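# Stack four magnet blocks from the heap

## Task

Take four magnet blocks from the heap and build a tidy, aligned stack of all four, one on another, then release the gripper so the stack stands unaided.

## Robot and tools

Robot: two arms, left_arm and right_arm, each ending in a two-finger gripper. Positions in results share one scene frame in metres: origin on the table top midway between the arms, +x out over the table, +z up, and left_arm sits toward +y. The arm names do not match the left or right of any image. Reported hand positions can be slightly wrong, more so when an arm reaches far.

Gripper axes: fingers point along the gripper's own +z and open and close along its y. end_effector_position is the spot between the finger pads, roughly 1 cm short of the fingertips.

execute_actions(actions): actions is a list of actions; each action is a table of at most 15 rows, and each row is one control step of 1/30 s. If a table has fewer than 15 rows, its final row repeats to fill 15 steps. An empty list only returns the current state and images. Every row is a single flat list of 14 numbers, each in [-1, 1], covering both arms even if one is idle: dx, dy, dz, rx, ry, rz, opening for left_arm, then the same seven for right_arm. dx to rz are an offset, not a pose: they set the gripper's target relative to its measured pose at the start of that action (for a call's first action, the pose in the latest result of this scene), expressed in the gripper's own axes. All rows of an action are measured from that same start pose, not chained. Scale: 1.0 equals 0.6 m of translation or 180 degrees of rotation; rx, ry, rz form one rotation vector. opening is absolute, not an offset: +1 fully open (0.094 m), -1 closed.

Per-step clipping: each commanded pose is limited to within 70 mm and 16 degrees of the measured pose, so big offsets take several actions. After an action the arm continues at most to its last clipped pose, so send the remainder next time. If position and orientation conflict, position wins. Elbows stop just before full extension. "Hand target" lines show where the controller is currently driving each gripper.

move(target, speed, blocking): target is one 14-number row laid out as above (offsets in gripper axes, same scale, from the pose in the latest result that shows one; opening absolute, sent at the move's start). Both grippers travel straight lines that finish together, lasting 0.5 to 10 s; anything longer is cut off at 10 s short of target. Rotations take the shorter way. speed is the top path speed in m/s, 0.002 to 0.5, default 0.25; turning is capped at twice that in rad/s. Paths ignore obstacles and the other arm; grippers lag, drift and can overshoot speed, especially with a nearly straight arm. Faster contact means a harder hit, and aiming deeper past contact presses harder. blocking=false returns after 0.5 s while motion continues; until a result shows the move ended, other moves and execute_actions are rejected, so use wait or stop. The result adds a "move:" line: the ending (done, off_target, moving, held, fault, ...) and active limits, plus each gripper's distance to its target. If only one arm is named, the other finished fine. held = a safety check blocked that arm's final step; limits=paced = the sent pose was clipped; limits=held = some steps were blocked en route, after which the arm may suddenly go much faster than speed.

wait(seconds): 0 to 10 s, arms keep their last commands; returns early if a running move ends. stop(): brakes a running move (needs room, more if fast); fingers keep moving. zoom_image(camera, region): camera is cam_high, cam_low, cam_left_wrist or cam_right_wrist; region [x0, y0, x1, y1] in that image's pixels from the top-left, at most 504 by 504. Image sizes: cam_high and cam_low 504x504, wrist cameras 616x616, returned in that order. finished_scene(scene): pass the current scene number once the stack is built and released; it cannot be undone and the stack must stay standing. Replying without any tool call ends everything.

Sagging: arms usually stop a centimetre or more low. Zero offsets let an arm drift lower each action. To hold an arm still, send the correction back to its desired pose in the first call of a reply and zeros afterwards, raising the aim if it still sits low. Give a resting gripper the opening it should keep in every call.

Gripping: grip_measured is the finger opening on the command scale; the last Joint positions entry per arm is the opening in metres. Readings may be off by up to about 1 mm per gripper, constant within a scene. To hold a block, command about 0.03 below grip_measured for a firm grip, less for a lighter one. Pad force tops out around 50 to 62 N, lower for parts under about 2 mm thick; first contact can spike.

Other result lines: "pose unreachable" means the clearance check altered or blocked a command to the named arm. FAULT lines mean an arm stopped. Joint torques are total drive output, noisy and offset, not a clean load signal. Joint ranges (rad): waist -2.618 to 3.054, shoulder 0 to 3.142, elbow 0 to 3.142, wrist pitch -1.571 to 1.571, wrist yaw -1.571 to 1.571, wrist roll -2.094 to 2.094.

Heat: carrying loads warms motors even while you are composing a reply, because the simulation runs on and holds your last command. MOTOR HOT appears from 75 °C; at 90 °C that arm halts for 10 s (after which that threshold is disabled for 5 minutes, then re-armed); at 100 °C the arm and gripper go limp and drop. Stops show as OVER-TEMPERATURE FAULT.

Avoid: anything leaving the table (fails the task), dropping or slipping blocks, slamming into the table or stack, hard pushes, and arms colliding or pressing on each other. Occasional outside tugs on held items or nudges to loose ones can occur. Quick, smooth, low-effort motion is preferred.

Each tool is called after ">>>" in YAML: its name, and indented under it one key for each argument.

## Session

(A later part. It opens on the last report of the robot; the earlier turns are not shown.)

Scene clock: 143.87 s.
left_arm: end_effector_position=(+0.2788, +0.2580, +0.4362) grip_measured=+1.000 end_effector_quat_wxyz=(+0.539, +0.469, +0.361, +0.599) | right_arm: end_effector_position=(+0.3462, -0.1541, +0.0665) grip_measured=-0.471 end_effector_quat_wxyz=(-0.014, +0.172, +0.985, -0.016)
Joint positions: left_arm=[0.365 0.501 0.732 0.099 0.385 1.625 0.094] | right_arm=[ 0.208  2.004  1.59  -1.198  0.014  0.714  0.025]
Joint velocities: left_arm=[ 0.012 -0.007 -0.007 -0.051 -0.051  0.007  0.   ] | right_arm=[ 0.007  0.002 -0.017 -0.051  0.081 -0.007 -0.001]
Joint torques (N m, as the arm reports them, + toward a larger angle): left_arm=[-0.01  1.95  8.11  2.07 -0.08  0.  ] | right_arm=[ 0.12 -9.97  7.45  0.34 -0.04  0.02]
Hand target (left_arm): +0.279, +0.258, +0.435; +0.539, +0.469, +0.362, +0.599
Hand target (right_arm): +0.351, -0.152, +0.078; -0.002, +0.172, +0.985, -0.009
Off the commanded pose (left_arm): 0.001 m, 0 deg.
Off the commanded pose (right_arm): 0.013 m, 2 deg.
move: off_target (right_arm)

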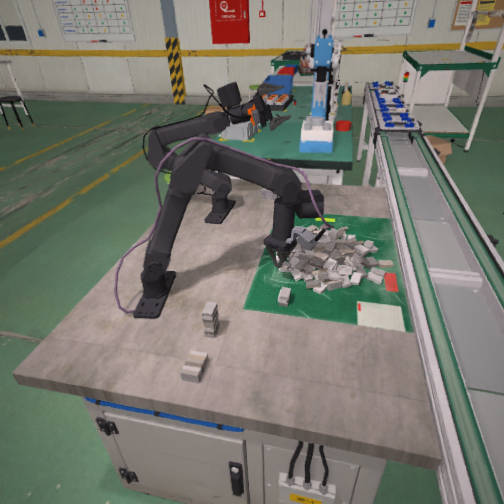

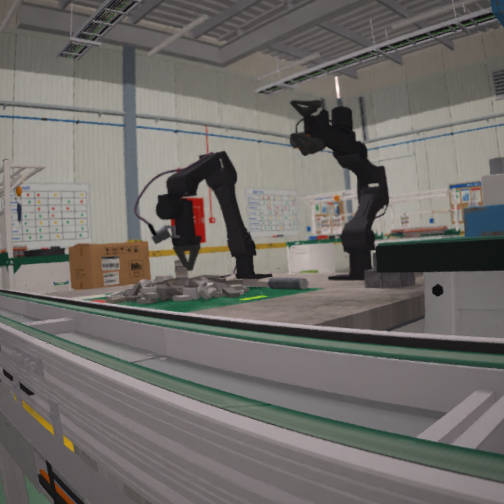

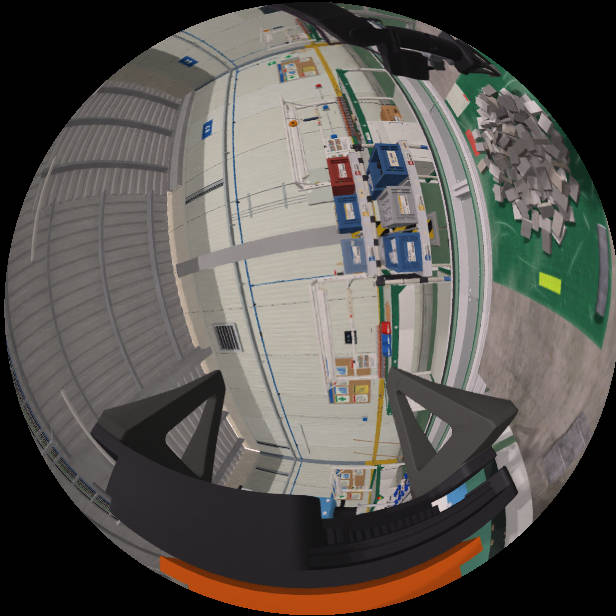

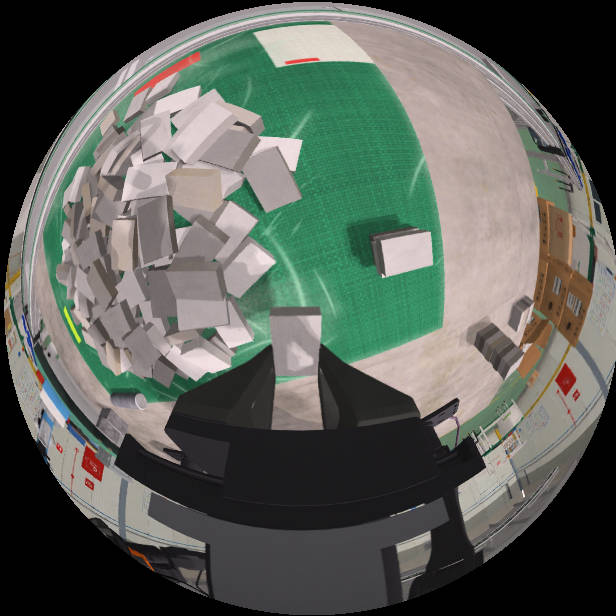

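>>> move:
  target: [0,0,0,0,0,0,1,-0.1,-0.15,-0.008,0,0,-0.596,-0.49]
  speed: 0.4

>>> zoom_image:
  camera: "cam_right_wrist"
  region: [230,250,370,390]

Scene clock: 148.40 s.
left_arm: end_effector_position=(+0.2786, +0.2579, +0.4370) grip_measured=+1.000 end_effector_quat_wxyz=(+0.540, +0.468, +0.360, +0.600) | right_arm: end_effector_position=(+0.3686, -0.2562, +0.0666) grip_measured=-0.471 end_effector_quat_wxyz=(-0.025, -0.690, +0.724, +0.003)
Joint positions: left_arm=[0.365 0.501 0.732 0.103 0.385 1.625 0.094] | right_arm=[-0.07   2.004  1.59  -1.2    0.025 -1.433  0.025]
Joint velocities: left_arm=[ 0.002  0.012 -0.007 -0.081 -0.081 -0.022  0.   ] | right_arm=[ 0.002  0.007 -0.017 -0.051  0.007  0.022 -0.001]
Joint torques (N m, as the arm reports them, + toward a larger angle): left_arm=[-0.01  1.95  8.1   2.07 -0.08  0.  ] | right_arm=[-0.77 -8.86  7.4   0.29  0.01 -0.05]
Hand target (left_arm): +0.279, +0.258, +0.436; +0.539, +0.469, +0.361, +0.599
Hand target (right_arm): +0.373, -0.259, +0.073; +0.022, +0.691, -0.722, -0.000
Off the commanded pose (left_arm): 0.001 m, 0 deg.
Off the commanded pose (right_arm): 0.008 m, 1 deg.
move: done

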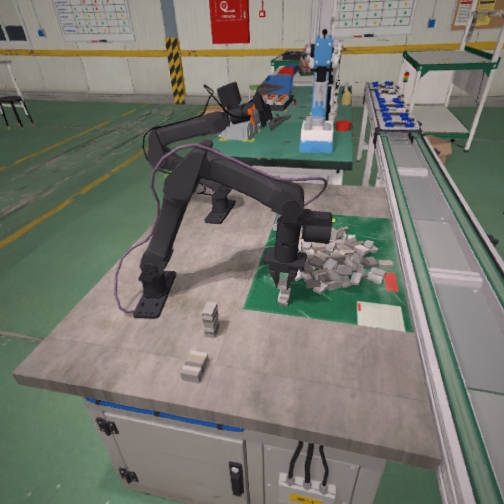

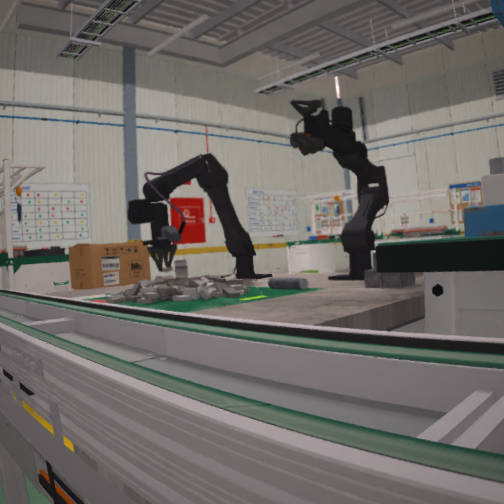

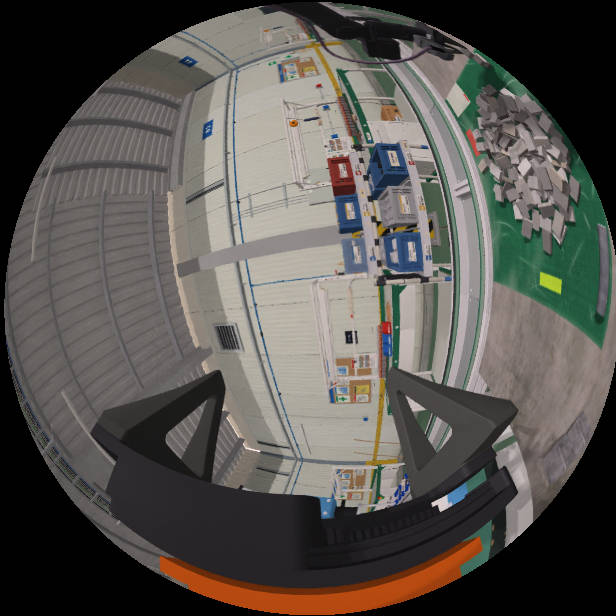

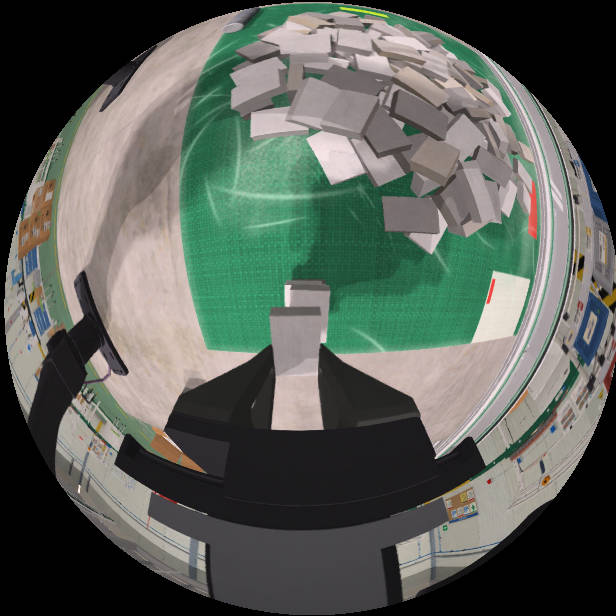

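Region (230, 250, 370, 390) of cam_right_wrist's 616x616 image, scaled by 3.600, with more detail than that image has.

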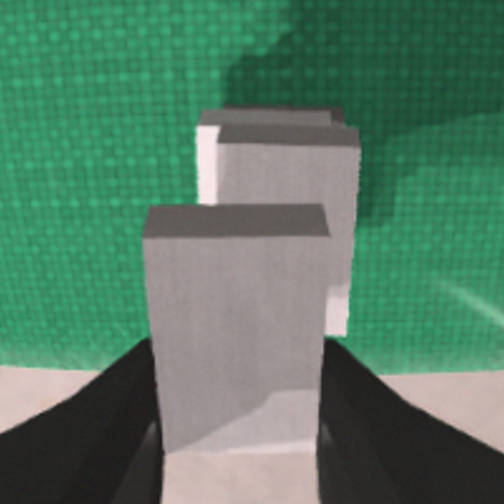

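>>> move:
  target: [0,0,0,0,0,0,1,0,-0.006,0.036,0.012,-0.01,0,-0.49]
  speed: 0.05

>>> zoom_image:
  camera: "cam_right_wrist"
  region: [230,250,370,390]

Scene clock: 150.90 s.
left_arm: end_effector_position=(+0.2783, +0.2578, +0.4378) grip_measured=+1.000 end_effector_quat_wxyz=(+0.540, +0.467, +0.358, +0.601) | right_arm: end_effector_position=(+0.3751, -0.2563, +0.0461) grip_measured=-0.471 end_effector_quat_wxyz=(-0.005, -0.690, +0.724, -0.007)
Joint positions: left_arm=[0.365 0.501 0.732 0.106 0.385 1.625 0.094] | right_arm=[-0.076  2.004  1.508 -1.074  0.017 -1.438  0.025]
Joint velocities: left_arm=[-0.002 -0.007  0.007  0.022  0.022 -0.051  0.   ] | right_arm=[-0.017  0.002 -0.012 -0.051 -0.022 -0.066  0.001]
Joint torques (N m, as the arm reports them, + toward a larger angle): left_arm=[-0.01  1.96  8.09  2.06 -0.08  0.  ] | right_arm=[-0.75 -9.92  4.12  0.65 -0.21 -0.05]
Hand target (left_arm): +0.279, +0.258, +0.437; +0.540, +0.468, +0.360, +0.600
Hand target (right_arm): +0.371, -0.257, +0.045; +0.001, +0.690, -0.724, -0.001
Off the commanded pose (left_arm): 0.001 m, 0 deg.
Off the commanded pose (right_arm): 0.004 m, 1 deg.
move: done

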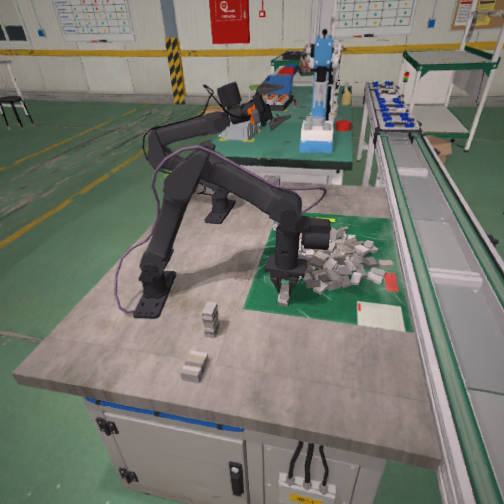

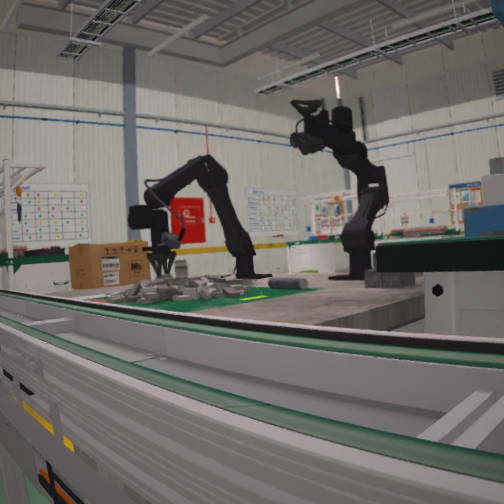

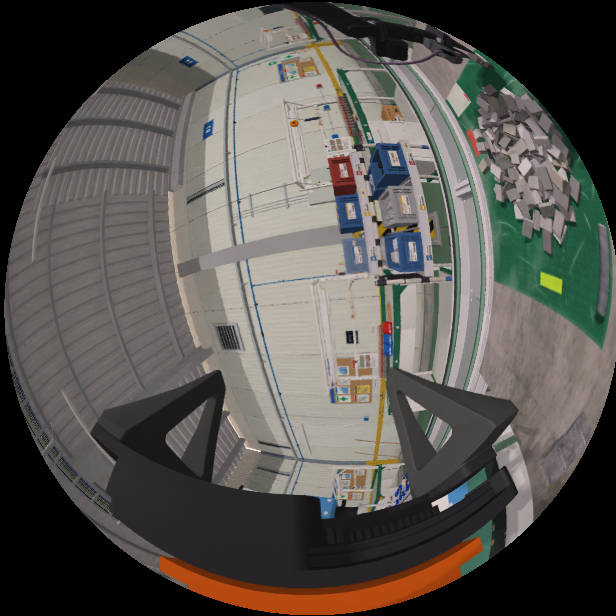

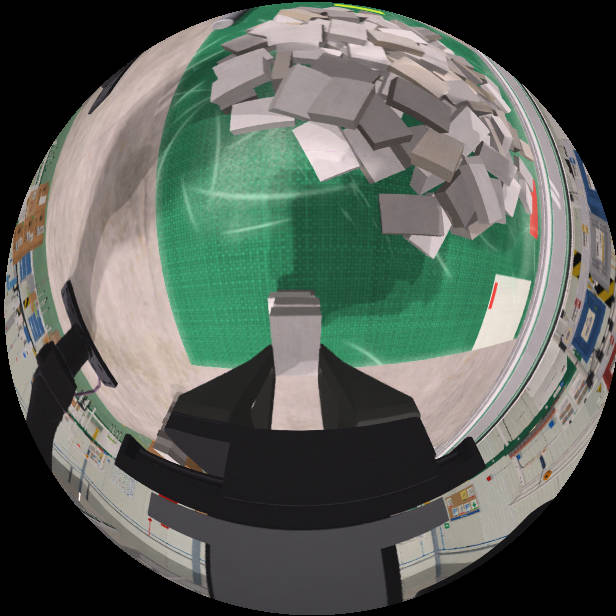

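Region (230, 250, 370, 390) of cam_right_wrist's 616x616 image, scaled by 3.600, with more detail than that image has.

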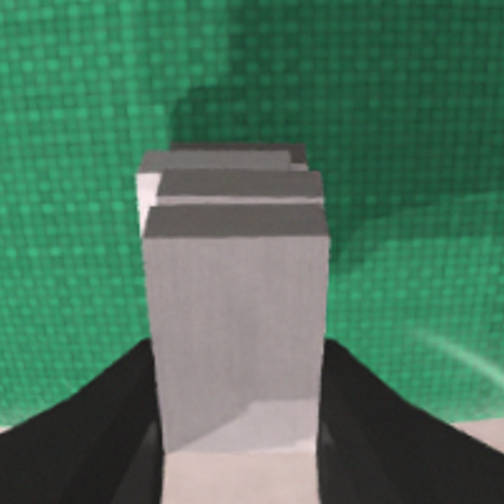

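>>> execute_actions:
  actions:
    - [[0,0,0,0,0,0,1,0,0,0.006,0,0,0,-0.49],[0,0,0,0,0,0,1,0,0,0.006,0,0,0,-0.49],[0,0,0,0,0,0,1,0,0,0.006,0,0,0,-0.49],[0,0,0,0,0,0,1,0,0,0.006,0,0,0,-0.47],[0,0,0,0,0,0,1,0,0,0.004,0,0,0,-0.455],[0,0,0,0,0,0,1,0,0,0.004,0,0,0,-0.44],[0,0,0,0,0,0,1,0,0,0.002,0,0,0,-0.42],[0,0,0,0,0,0,1,0,0,0,0,0,0,-0.4],[0,0,0,0,0,0,1,0,0,0,0,0,0,-0.37],[0,0,0,0,0,0,1,0,0,0,0,0,0,-0.33],[0,0,0,0,0,0,1,0,0,0,0,0,0,-0.29],[0,0,0,0,0,0,1,0,0,0,0,0,0,-0.24],[0,0,0,0,0,0,1,0,0,0,0,0,0,-0.19],[0,0,0,0,0,0,1,0,0,0,0,0,0,-0.14],[0,0,0,0,0,0,1,0,0,0,0,0,0,-0.1]]

>>> move:
  target: [0,0,0,0,0,0,1,-0.024,0.012,0.068,0,0,0,-0.1]
  speed: 0.05

>>> zoom_image:
  camera: "cam_right_wrist"
  region: [200,240,400,440]

Scene clock: 153.20 s.
left_arm: end_effector_position=(+0.2781, +0.2578, +0.4385) grip_measured=+1.000 end_effector_quat_wxyz=(+0.540, +0.467, +0.357, +0.602) | right_arm: end_effector_position=(+0.3763, -0.2561, +0.0461) grip_measured=-0.124 end_effector_quat_wxyz=(-0.003, -0.690, +0.724, -0.008)
Joint positions: left_arm=[0.365 0.501 0.732 0.11  0.385 1.625 0.094] | right_arm=[-0.076  2.004  1.508 -1.069  0.017 -1.438  0.041]
Joint velocities: left_arm=[-0.007 -0.017 -0.002 -0.007 -0.007  0.022  0.   ] | right_arm=[ 0.022  0.002  0.007  0.022 -0.022 -0.066  0.043]
Joint torques (N m, as the arm reports them, + toward a larger angle): left_arm=[-0.01  1.96  8.09  2.07 -0.08  0.  ] | right_arm=[-0.01 -9.05  5.66  0.56 -0.05  0.02]
Hand target (left_arm): +0.278, +0.258, +0.438; +0.540, +0.467, +0.358, +0.601
Hand target (right_arm): +0.375, -0.256, +0.046; +0.005, +0.690, -0.724, +0.007
Off the commanded pose (left_arm): 0.001 m, 0 deg.
Off the commanded pose (right_arm): 0.001 m, 0 deg.

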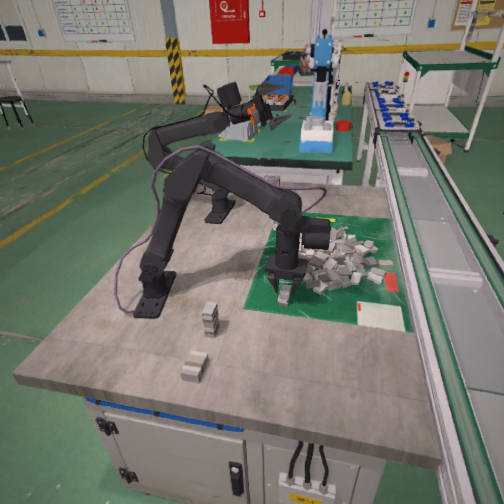

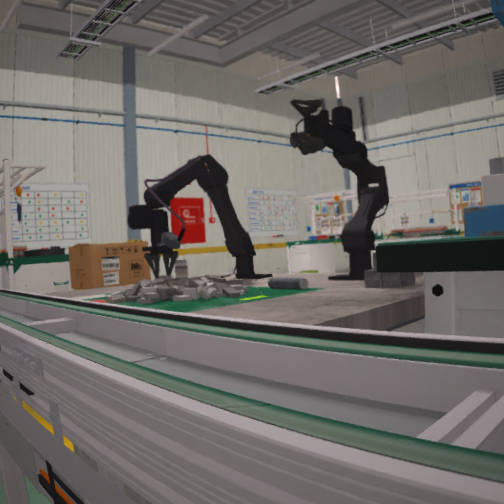

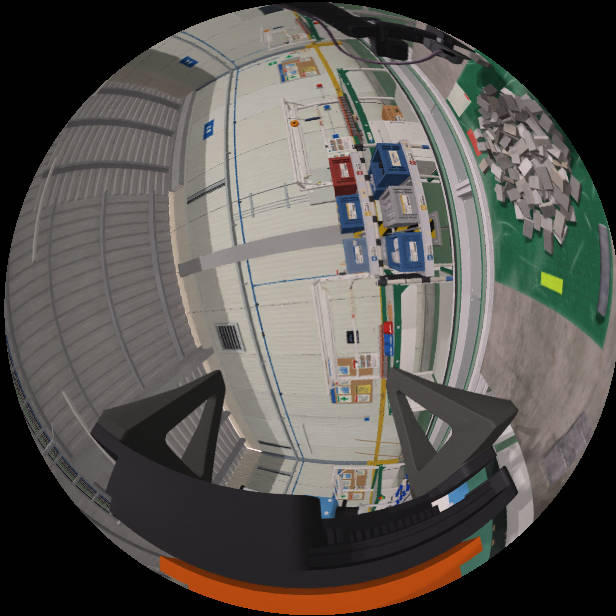

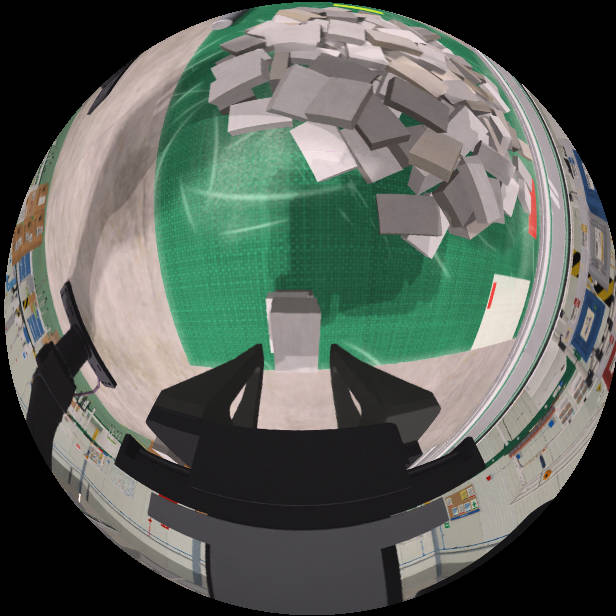

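Scene clock: 154.53 s.
left_arm: end_effector_position=(+0.2778, +0.2577, +0.4393) grip_measured=+1.000 end_effector_quat_wxyz=(+0.541, +0.466, +0.356, +0.603) | right_arm: end_effector_position=(+0.3770, -0.2445, +0.0148) grip_measured=-0.102 end_effector_quat_wxyz=(+0.007, -0.690, +0.724, -0.016)
Joint positions: left_arm=[0.365 0.501 0.732 0.113 0.385 1.625 0.094] | right_arm=[-0.046  2.024  1.407 -0.922  0.017 -1.409  0.042]
Joint velocities: left_arm=[-0.002 -0.012 -0.002 -0.066 -0.066 -0.022  0.   ] | right_arm=[-0.007 -0.002 -0.017  0.051  0.007 -0.051 -0.   ]
Joint torques (N m, as the arm reports them, + toward a larger angle): left_arm=[-0.01  1.97  8.09  2.06 -0.09  0.  ] | right_arm=[ 0.8  -8.25  3.94  0.71 -0.02  0.12]
Hand target (left_arm): +0.278, +0.258, +0.439; +0.540, +0.467, +0.357, +0.602
Hand target (right_arm): +0.370, -0.242, +0.005; +0.003, +0.690, -0.724, +0.008
Off the commanded pose (left_arm): 0.001 m, 0 deg.
Off the commanded pose (right_arm): 0.012 m, 2 deg.
move: off_target (right_arm)

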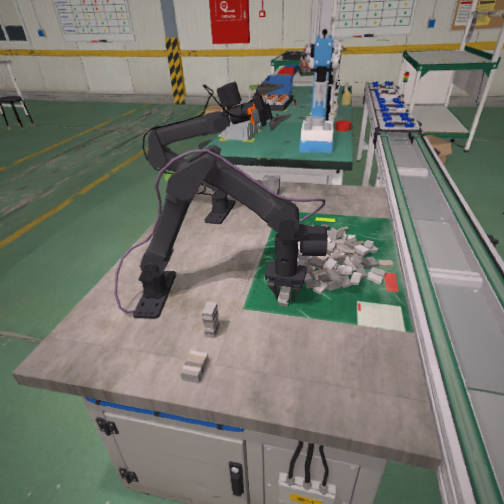

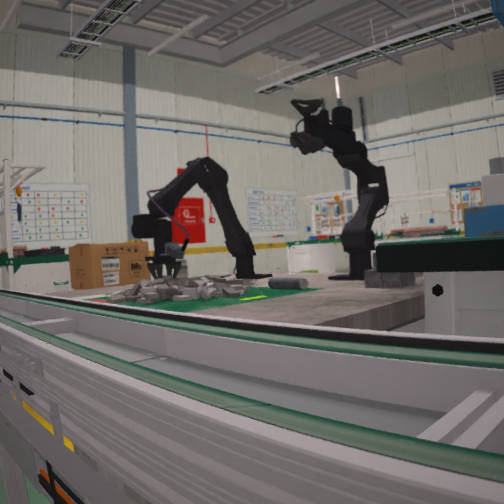

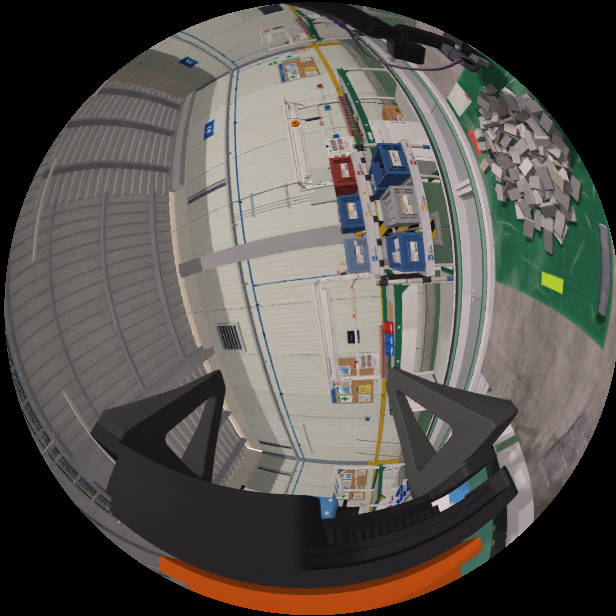

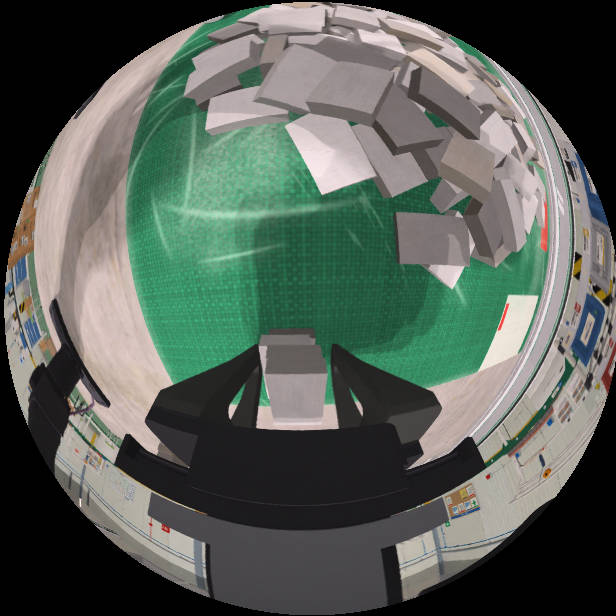

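Region (200, 240, 400, 440) of cam_right_wrist's 616x616 image, scaled by 2.520, with more detail than that image has.

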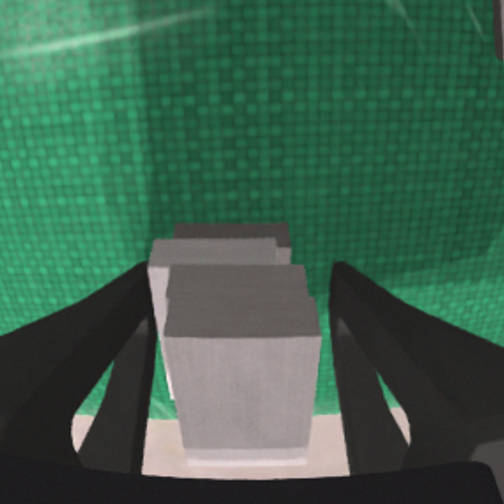

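>>> execute_actions:
  actions:
    - [[0,0,0,0,0,0,1,0,0.008,0.004,-0.014,-0.008,0,-0.12],[0,0,0,0,0,0,1,0,0.008,0.004,-0.014,-0.008,0,-0.14],[0,0,0,0,0,0,1,0,0.008,0.004,-0.014,-0.008,0,-0.16],[0,0,0,0,0,0,1,0,0.008,0.004,-0.014,-0.008,0,-0.18],[0,0,0,0,0,0,1,0,0.008,0.004,-0.014,-0.008,0,-0.2],[0,0,0,0,0,0,1,0,0.008,0.004,-0.014,-0.008,0,-0.22],[0,0,0,0,0,0,1,0,0.008,0.004,-0.014,-0.008,0,-0.24],[0,0,0,0,0,0,1,0,0.008,0.004,-0.014,-0.008,0,-0.26],[0,0,0,0,0,0,1,0,0.008,0.004,-0.014,-0.008,0,-0.28],[0,0,0,0,0,0,1,0,0.008,0.004,-0.014,-0.008,0,-0.295],[0,0,0,0,0,0,1,0,0.008,0.004,-0.014,-0.008,0,-0.31],[0,0,0,0,0,0,1,0,0.008,0.004,-0.014,-0.008,0,-0.325],[0,0,0,0,0,0,1,0,0.008,0.004,-0.014,-0.008,0,-0.34]]
    - [[0,0,0,0,0,0,1,0,0,0,0,0,0,-0.35],[0,0,0,0,0,0,1,0,0,0,0,0,0,-0.36],[0,0,0,0,0,0,1,0,0,0,0,0,0,-0.37],[0,0,0,0,0,0,1,0,0,0,0,0,0,-0.38],[0,0,0,0,0,0,1,0,0,0,0,0,0,-0.39],[0,0,0,0,0,0,1,0,0,0,0,0,0,-0.4],[0,0,0,0,0,0,1,0,0,0,0,0,0,-0.41],[0,0,0,0,0,0,1,0,0,0,0,0,0,-0.42],[0,0,0,0,0,0,1,0,0,0,0,0,0,-0.43],[0,0,0,0,0,0,1,0,0,0,0,0,0,-0.44],[0,0,0,0,0,0,1,0,0,0,0,0,0,-0.45],[0,0,0,0,0,0,1,0,0,0,0,0,0,-0.46],[0,0,0,0,0,0,1,0,0,0,0,0,0,-0.47],[0,0,0,0,0,0,1,0,0,0,0,0,0,-0.48],[0,0,0,0,0,0,1,0,0,0,0,0,0,-0.485]]

>>> zoom_image:
  camera: "cam_right_wrist"
  region: [200,240,400,440]

Scene clock: 159.10 s.
left_arm: end_effector_position=(+0.2774, +0.2575, +0.4406) grip_measured=+1.000 end_effector_quat_wxyz=(+0.541, +0.465, +0.354, +0.605) | right_arm: end_effector_position=(+0.3745, -0.2439, +0.0147) grip_measured=-0.465 end_effector_quat_wxyz=(+0.007, -0.690, +0.724, -0.009)
Joint positions: left_arm=[0.365 0.501 0.732 0.119 0.385 1.625 0.094] | right_arm=[-0.049  2.024  1.407 -0.931  0.005 -1.412  0.025]
Joint velocities: left_arm=[-0.007 -0.002  0.012 -0.051 -0.051  0.037  0.   ] | right_arm=[-0.027 -0.012  0.002  0.022  0.037  0.037 -0.001]
Joint torques (N m, as the arm reports them, + toward a larger angle): left_arm=[-0.02  1.97  8.08  2.06 -0.09  0.  ] | right_arm=[-0.16 -9.08  5.36  0.59 -0.02  0.01]
Hand target (left_arm): +0.278, +0.258, +0.440; +0.541, +0.465, +0.355, +0.604
Hand target (right_arm): +0.372, -0.244, +0.015; -0.004, +0.690, -0.724, +0.006
Off the commanded pose (left_arm): 0.001 m, 0 deg.
Off the commanded pose (right_arm): 0.002 m, 0 deg.

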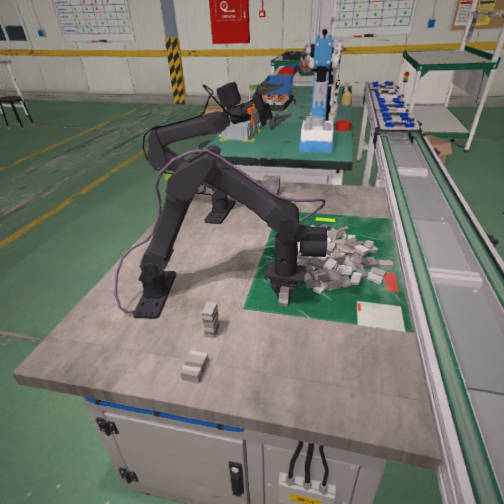

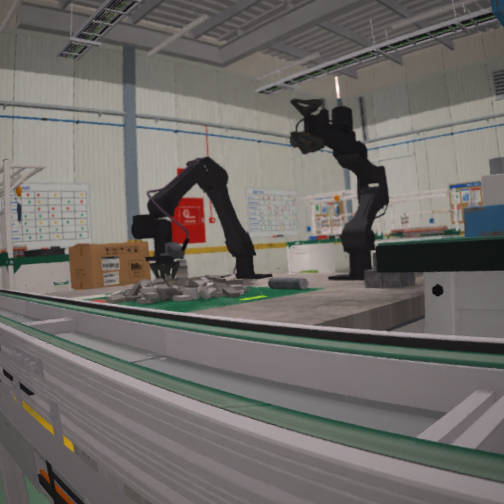

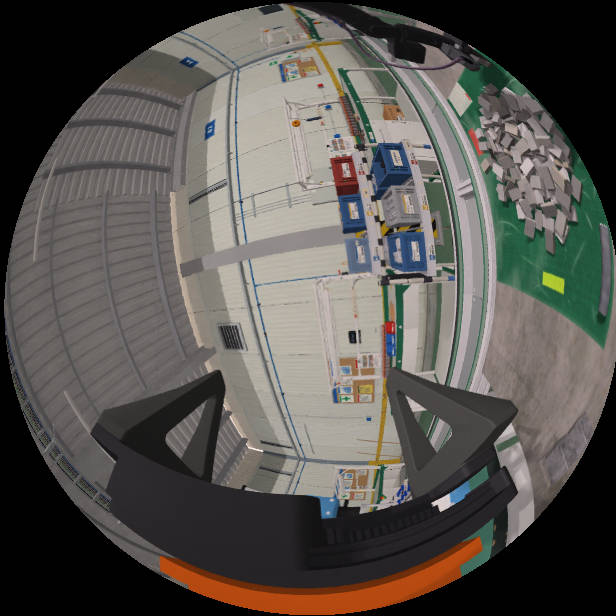

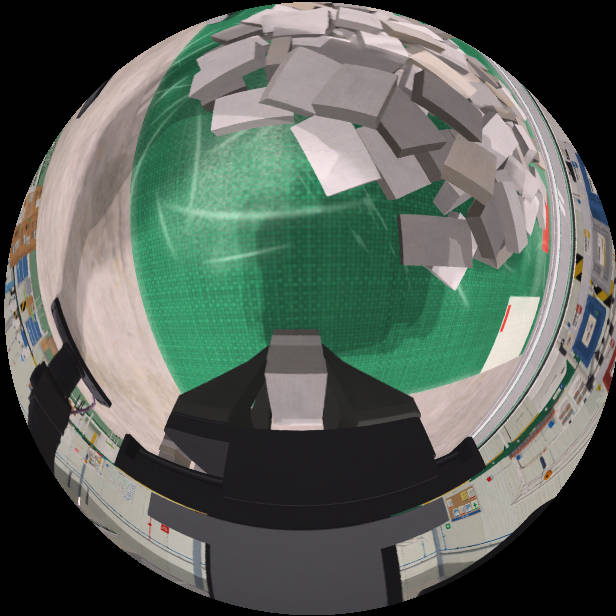

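Region (200, 240, 400, 440) of cam_right_wrist's 616x616 image, scaled by 2.520, with more detail than that image has.

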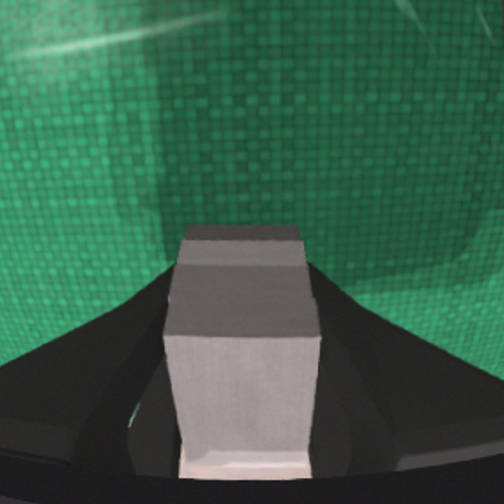

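Aligned sideways. Now lengthwise.

>>> execute_actions:
  actions:
    - [[0,0,0,0,0,0,1,0,0,0,0,0,0,-0.46],[0,0,0,0,0,0,1,0,0,0,0,0,0,-0.44],[0,0,0,0,0,0,1,0,0,0,0,0,0,-0.41],[0,0,0,0,0,0,1,0,0,0,0,0,0,-0.35],[0,0,0,0,0,0,1,0,0,0,0,0,0,-0.2],[0,0,0,0,0,0,1,0,0,0,0,0,0,0],[0,0,0,0,0,0,1,0,0,0,0,0,0,0.3],[0,0,0,0,0,0,1,0,0,0,0,0,0,0.7]]
    - [[0,0,0,0,0,0,1,0,0,0,0,0,0,0.7]]

>>> move:
  target: [0,0,0,0,0,0,1,0,0,0,0,0,0.503,0.7]
  speed: 0.5

Scene clock: 161.87 s.
left_arm: end_effector_position=(+0.2769, +0.2573, +0.4421) grip_measured=+1.000 end_effector_quat_wxyz=(+0.542, +0.463, +0.351, +0.607) | right_arm: end_effector_position=(+0.3746, -0.2439, +0.0147) grip_measured=+0.698 end_effector_quat_wxyz=(+0.007, -0.690, +0.724, -0.009)
Joint positions: left_arm=[0.365 0.501 0.732 0.126 0.385 1.625 0.094] | right_arm=[-0.049  2.024  1.407 -0.931  0.005 -1.412  0.08 ]
Joint velocities: left_arm=[ 0.007 -0.012  0.012 -0.022 -0.051 -0.007  0.   ] | right_arm=[-0.012  0.007 -0.007  0.037 -0.037 -0.066 -0.001]
Joint torques (N m, as the arm reports them, + toward a larger angle): left_arm=[-0.02  1.98  8.07  2.04 -0.09  0.  ] | right_arm=[ 0.04 -9.18  5.41  0.62 -0.03  0.03]
Hand target (left_arm): +0.277, +0.257, +0.441; +0.541, +0.464, +0.353, +0.606
Hand target (right_arm): +0.375, -0.244, +0.015; -0.007, +0.690, -0.724, +0.009
Off the commanded pose (left_arm): 0.001 m, 0 deg.
Off the commanded pose (right_arm): 0.000 m, 0 deg.

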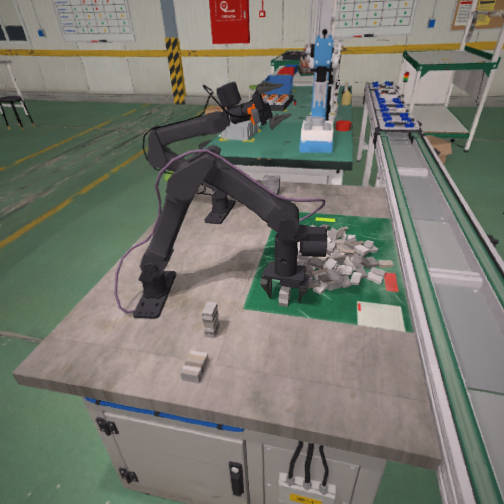

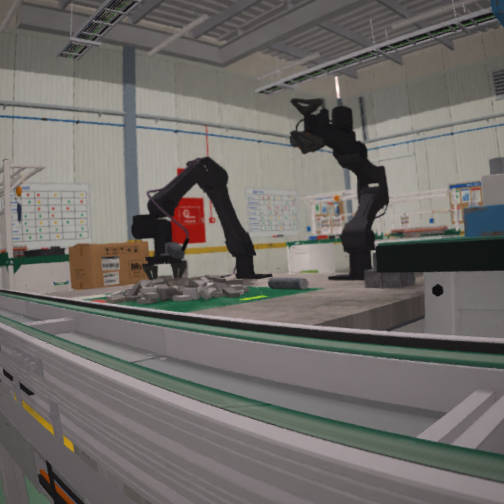

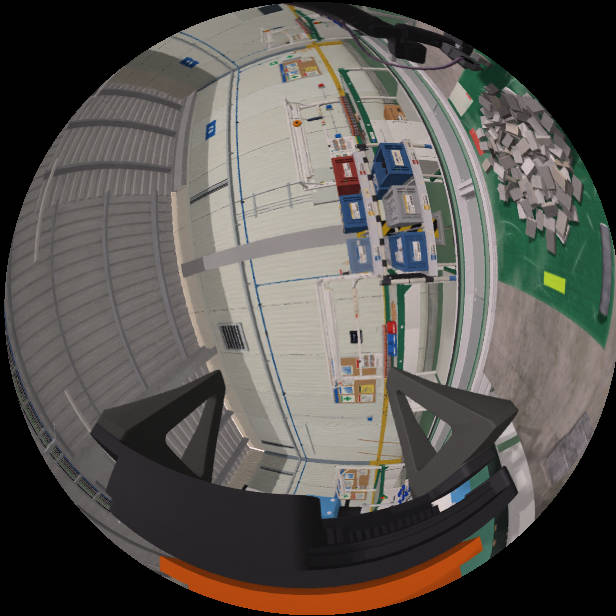

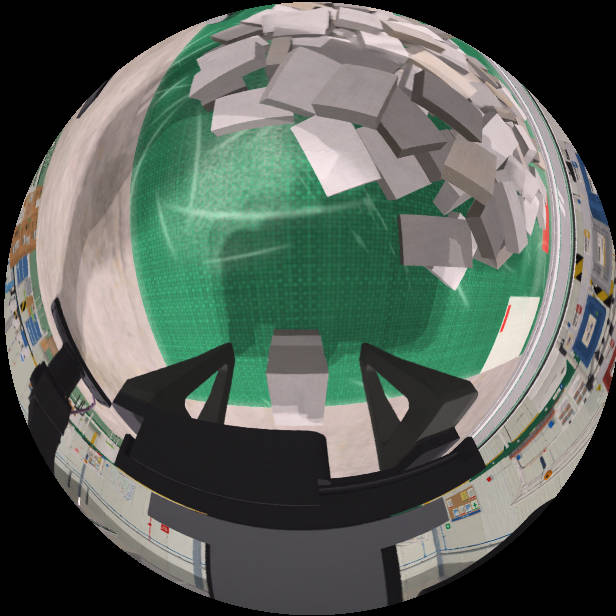

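Scene clock: 164.20 s.
left_arm: end_effector_position=(+0.2766, +0.2573, +0.4428) grip_measured=+1.000 end_effector_quat_wxyz=(+0.542, +0.463, +0.350, +0.608) | right_arm: end_effector_position=(+0.3746, -0.2439, +0.0147) grip_measured=+0.698 end_effector_quat_wxyz=(+0.011, +0.023, +1.000, -0.001)
Joint positions: left_arm=[0.365 0.501 0.732 0.129 0.385 1.625 0.094] | right_arm=[-0.049  2.024  1.407 -0.931  0.005  0.156  0.08 ]
Joint velocities: left_arm=[-0.022  0.012  0.002 -0.051 -0.051 -0.007  0.   ] | right_arm=[-0.017 -0.017  0.002 -0.051 -0.051  0.022 -0.   ]
Joint torques (N m, as the arm reports them, + toward a larger angle): left_arm=[-0.02  1.98  8.07  2.04 -0.09  0.  ] | right_arm=[ 0.05 -9.12  5.29  0.62 -0.04  0.05]
Hand target (left_arm): +0.277, +0.257, +0.442; +0.542, +0.463, +0.352, +0.607
Hand target (right_arm): +0.375, -0.244, +0.015; +0.011, +0.029, +1.000, -0.001
Off the commanded pose (left_arm): 0.001 m, 0 deg.
Off the commanded pose (right_arm): 0.000 m, 1 deg.
move: done

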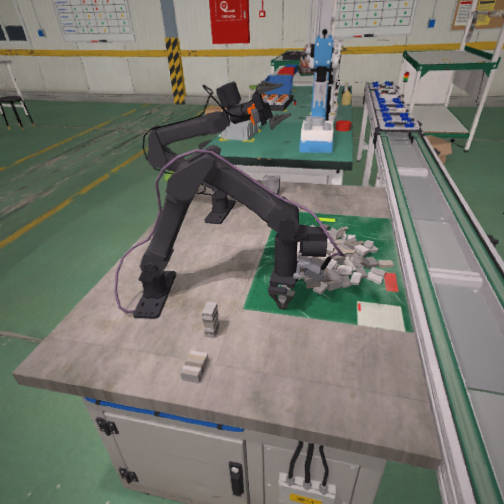

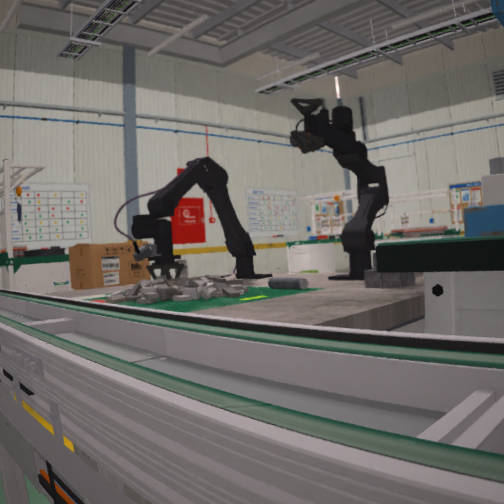

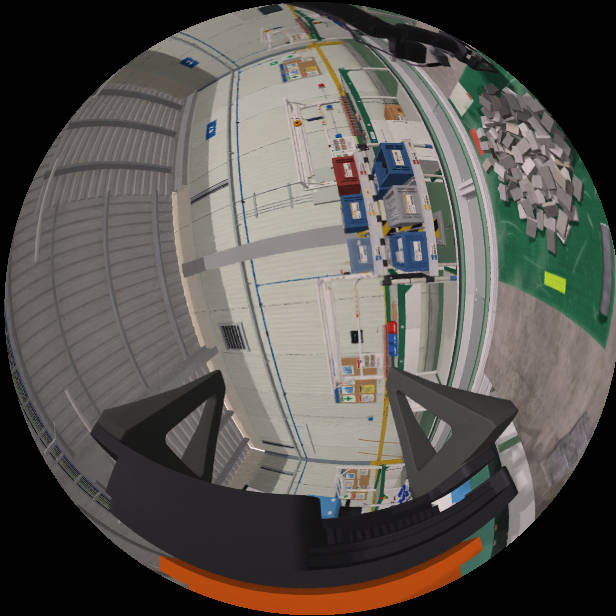

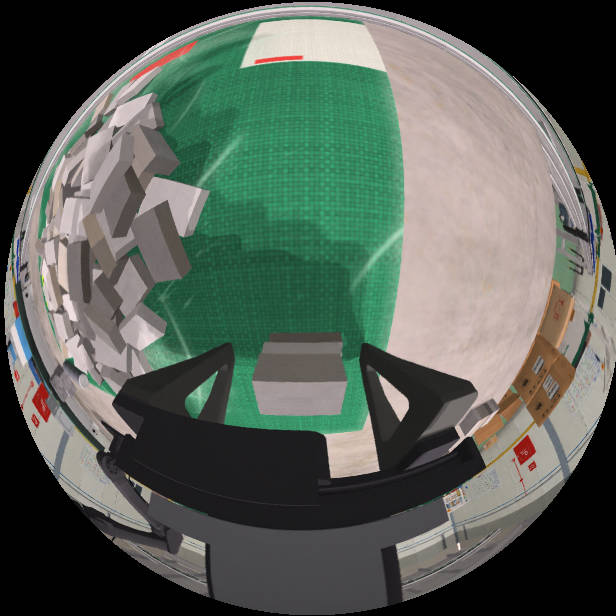

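>>> execute_actions:
  actions:
    - [[0,0,0,0,0,0,1,0,-0.004,0,0,0,0,0.6],[0,0,0,0,0,0,1,0,-0.008,0,0,0,0,0.5],[0,0,0,0,0,0,1,0,-0.011,0,0,0,0,0.4],[0,0,0,0,0,0,1,0,-0.011,0,0,0,0,0.3],[0,0,0,0,0,0,1,0,-0.011,0,0,0,0,0.22],[0,0,0,0,0,0,1,0,-0.011,0,0,0,0,0.16],[0,0,0,0,0,0,1,0,-0.011,0,0,0,0,0.12],[0,0,0,0,0,0,1,0,-0.011,0,0,0,0,0.1]]
    - [[0,0,0,0,0,0,1,0,0,0,0,0,0,0.085],[0,0,0,0,0,0,1,0,0,0,0,0,0,0.07],[0,0,0,0,0,0,1,0,0,0,0,0,0,0.055],[0,0,0,0,0,0,1,0,0,0,0,0,0,0.04],[0,0,0,0,0,0,1,0,0,0,0,0,0,0.025],[0,0,0,0,0,0,1,0,0,0,0,0,0,0.01],[0,0,0,0,0,0,1,0,0,0,0,0,0,-0.005],[0,0,0,0,0,0,1,0,0,0,0,0,0,-0.02],[0,0,0,0,0,0,1,0,0,0,0,0,0,-0.035],[0,0,0,0,0,0,1,0,0,0,0,0,0,-0.05],[0,0,0,0,0,0,1,0,0,0,0,0,0,-0.065],[0,0,0,0,0,0,1,0,0,0,0,0,0,-0.08],[0,0,0,0,0,0,1,0,0,0,0,0,0,-0.095],[0,0,0,0,0,0,1,0,0,0,0,0,0,-0.11],[0,0,0,0,0,0,1,0,0,0,0,0,0,-0.125]]
    - [[0,0,0,0,0,0,1,0,0,0,0,0,0,-0.14]]

>>> zoom_image:
  camera: "cam_right_wrist"
  region: [200,240,400,440]

Scene clock: 169.33 s.
left_arm: end_effector_position=(+0.2759, +0.2570, +0.4448) grip_measured=+1.000 end_effector_quat_wxyz=(+0.543, +0.461, +0.347, +0.610) | right_arm: end_effector_position=(+0.3750, -0.2478, +0.0147) grip_measured=-0.130 end_effector_quat_wxyz=(+0.012, +0.023, +1.000, -0.003)
Joint positions: left_arm=[0.365 0.501 0.732 0.138 0.385 1.625 0.094] | right_arm=[-0.058  2.024  1.407 -0.931  0.009  0.148  0.041]
Joint velocities: left_arm=[ 0.002 -0.007 -0.012  0.037 -0.066  0.037  0.   ] | right_arm=[ 0.007  0.002 -0.002 -0.007 -0.037  0.066 -0.001]
Joint torques (N m, as the arm reports them, + toward a larger angle): left_arm=[-0.02  1.98  8.07  2.03 -0.09  0.  ] | right_arm=[ 0.   -9.11  5.37  0.63 -0.03  0.  ]
Hand target (left_arm): +0.276, +0.257, +0.444; +0.543, +0.462, +0.348, +0.609
Hand target (right_arm): +0.375, -0.248, +0.015; +0.012, +0.023, +1.000, -0.003
Off the commanded pose (left_arm): 0.001 m, 0 deg.
Off the commanded pose (right_arm): 0.000 m, 0 deg.

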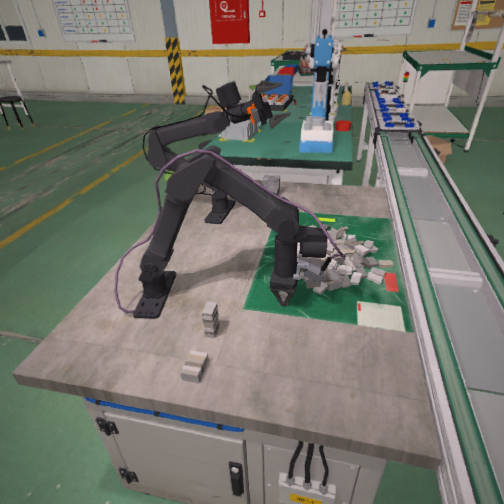

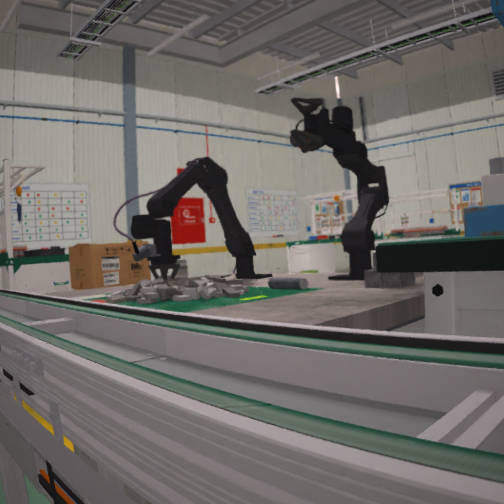

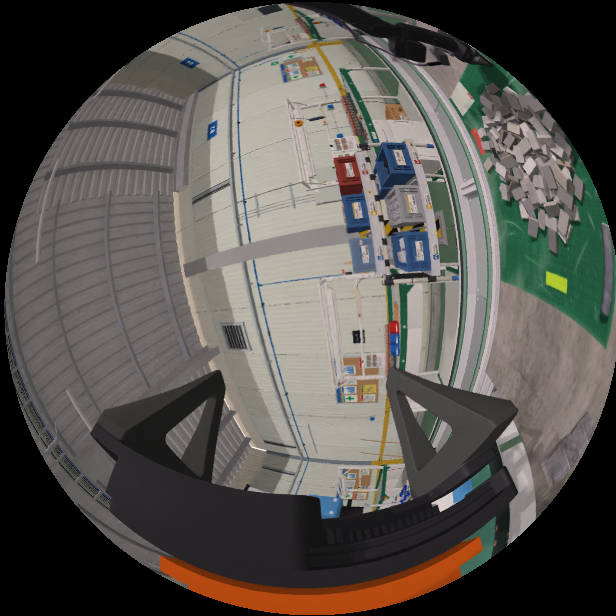

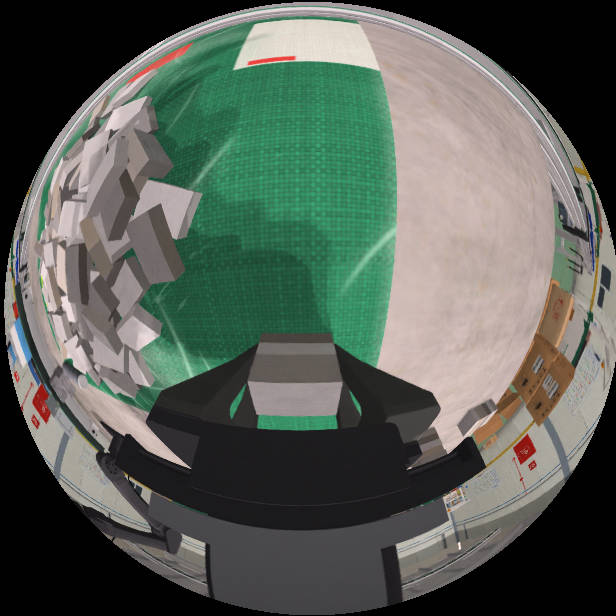

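Region (200, 240, 400, 440) of cam_right_wrist's 616x616 image, scaled by 2.520, with more detail than that image has.

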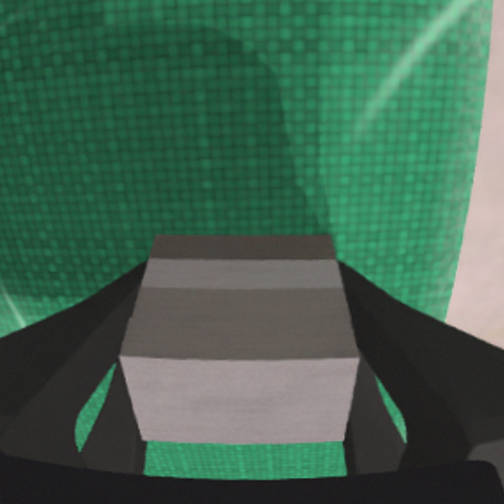

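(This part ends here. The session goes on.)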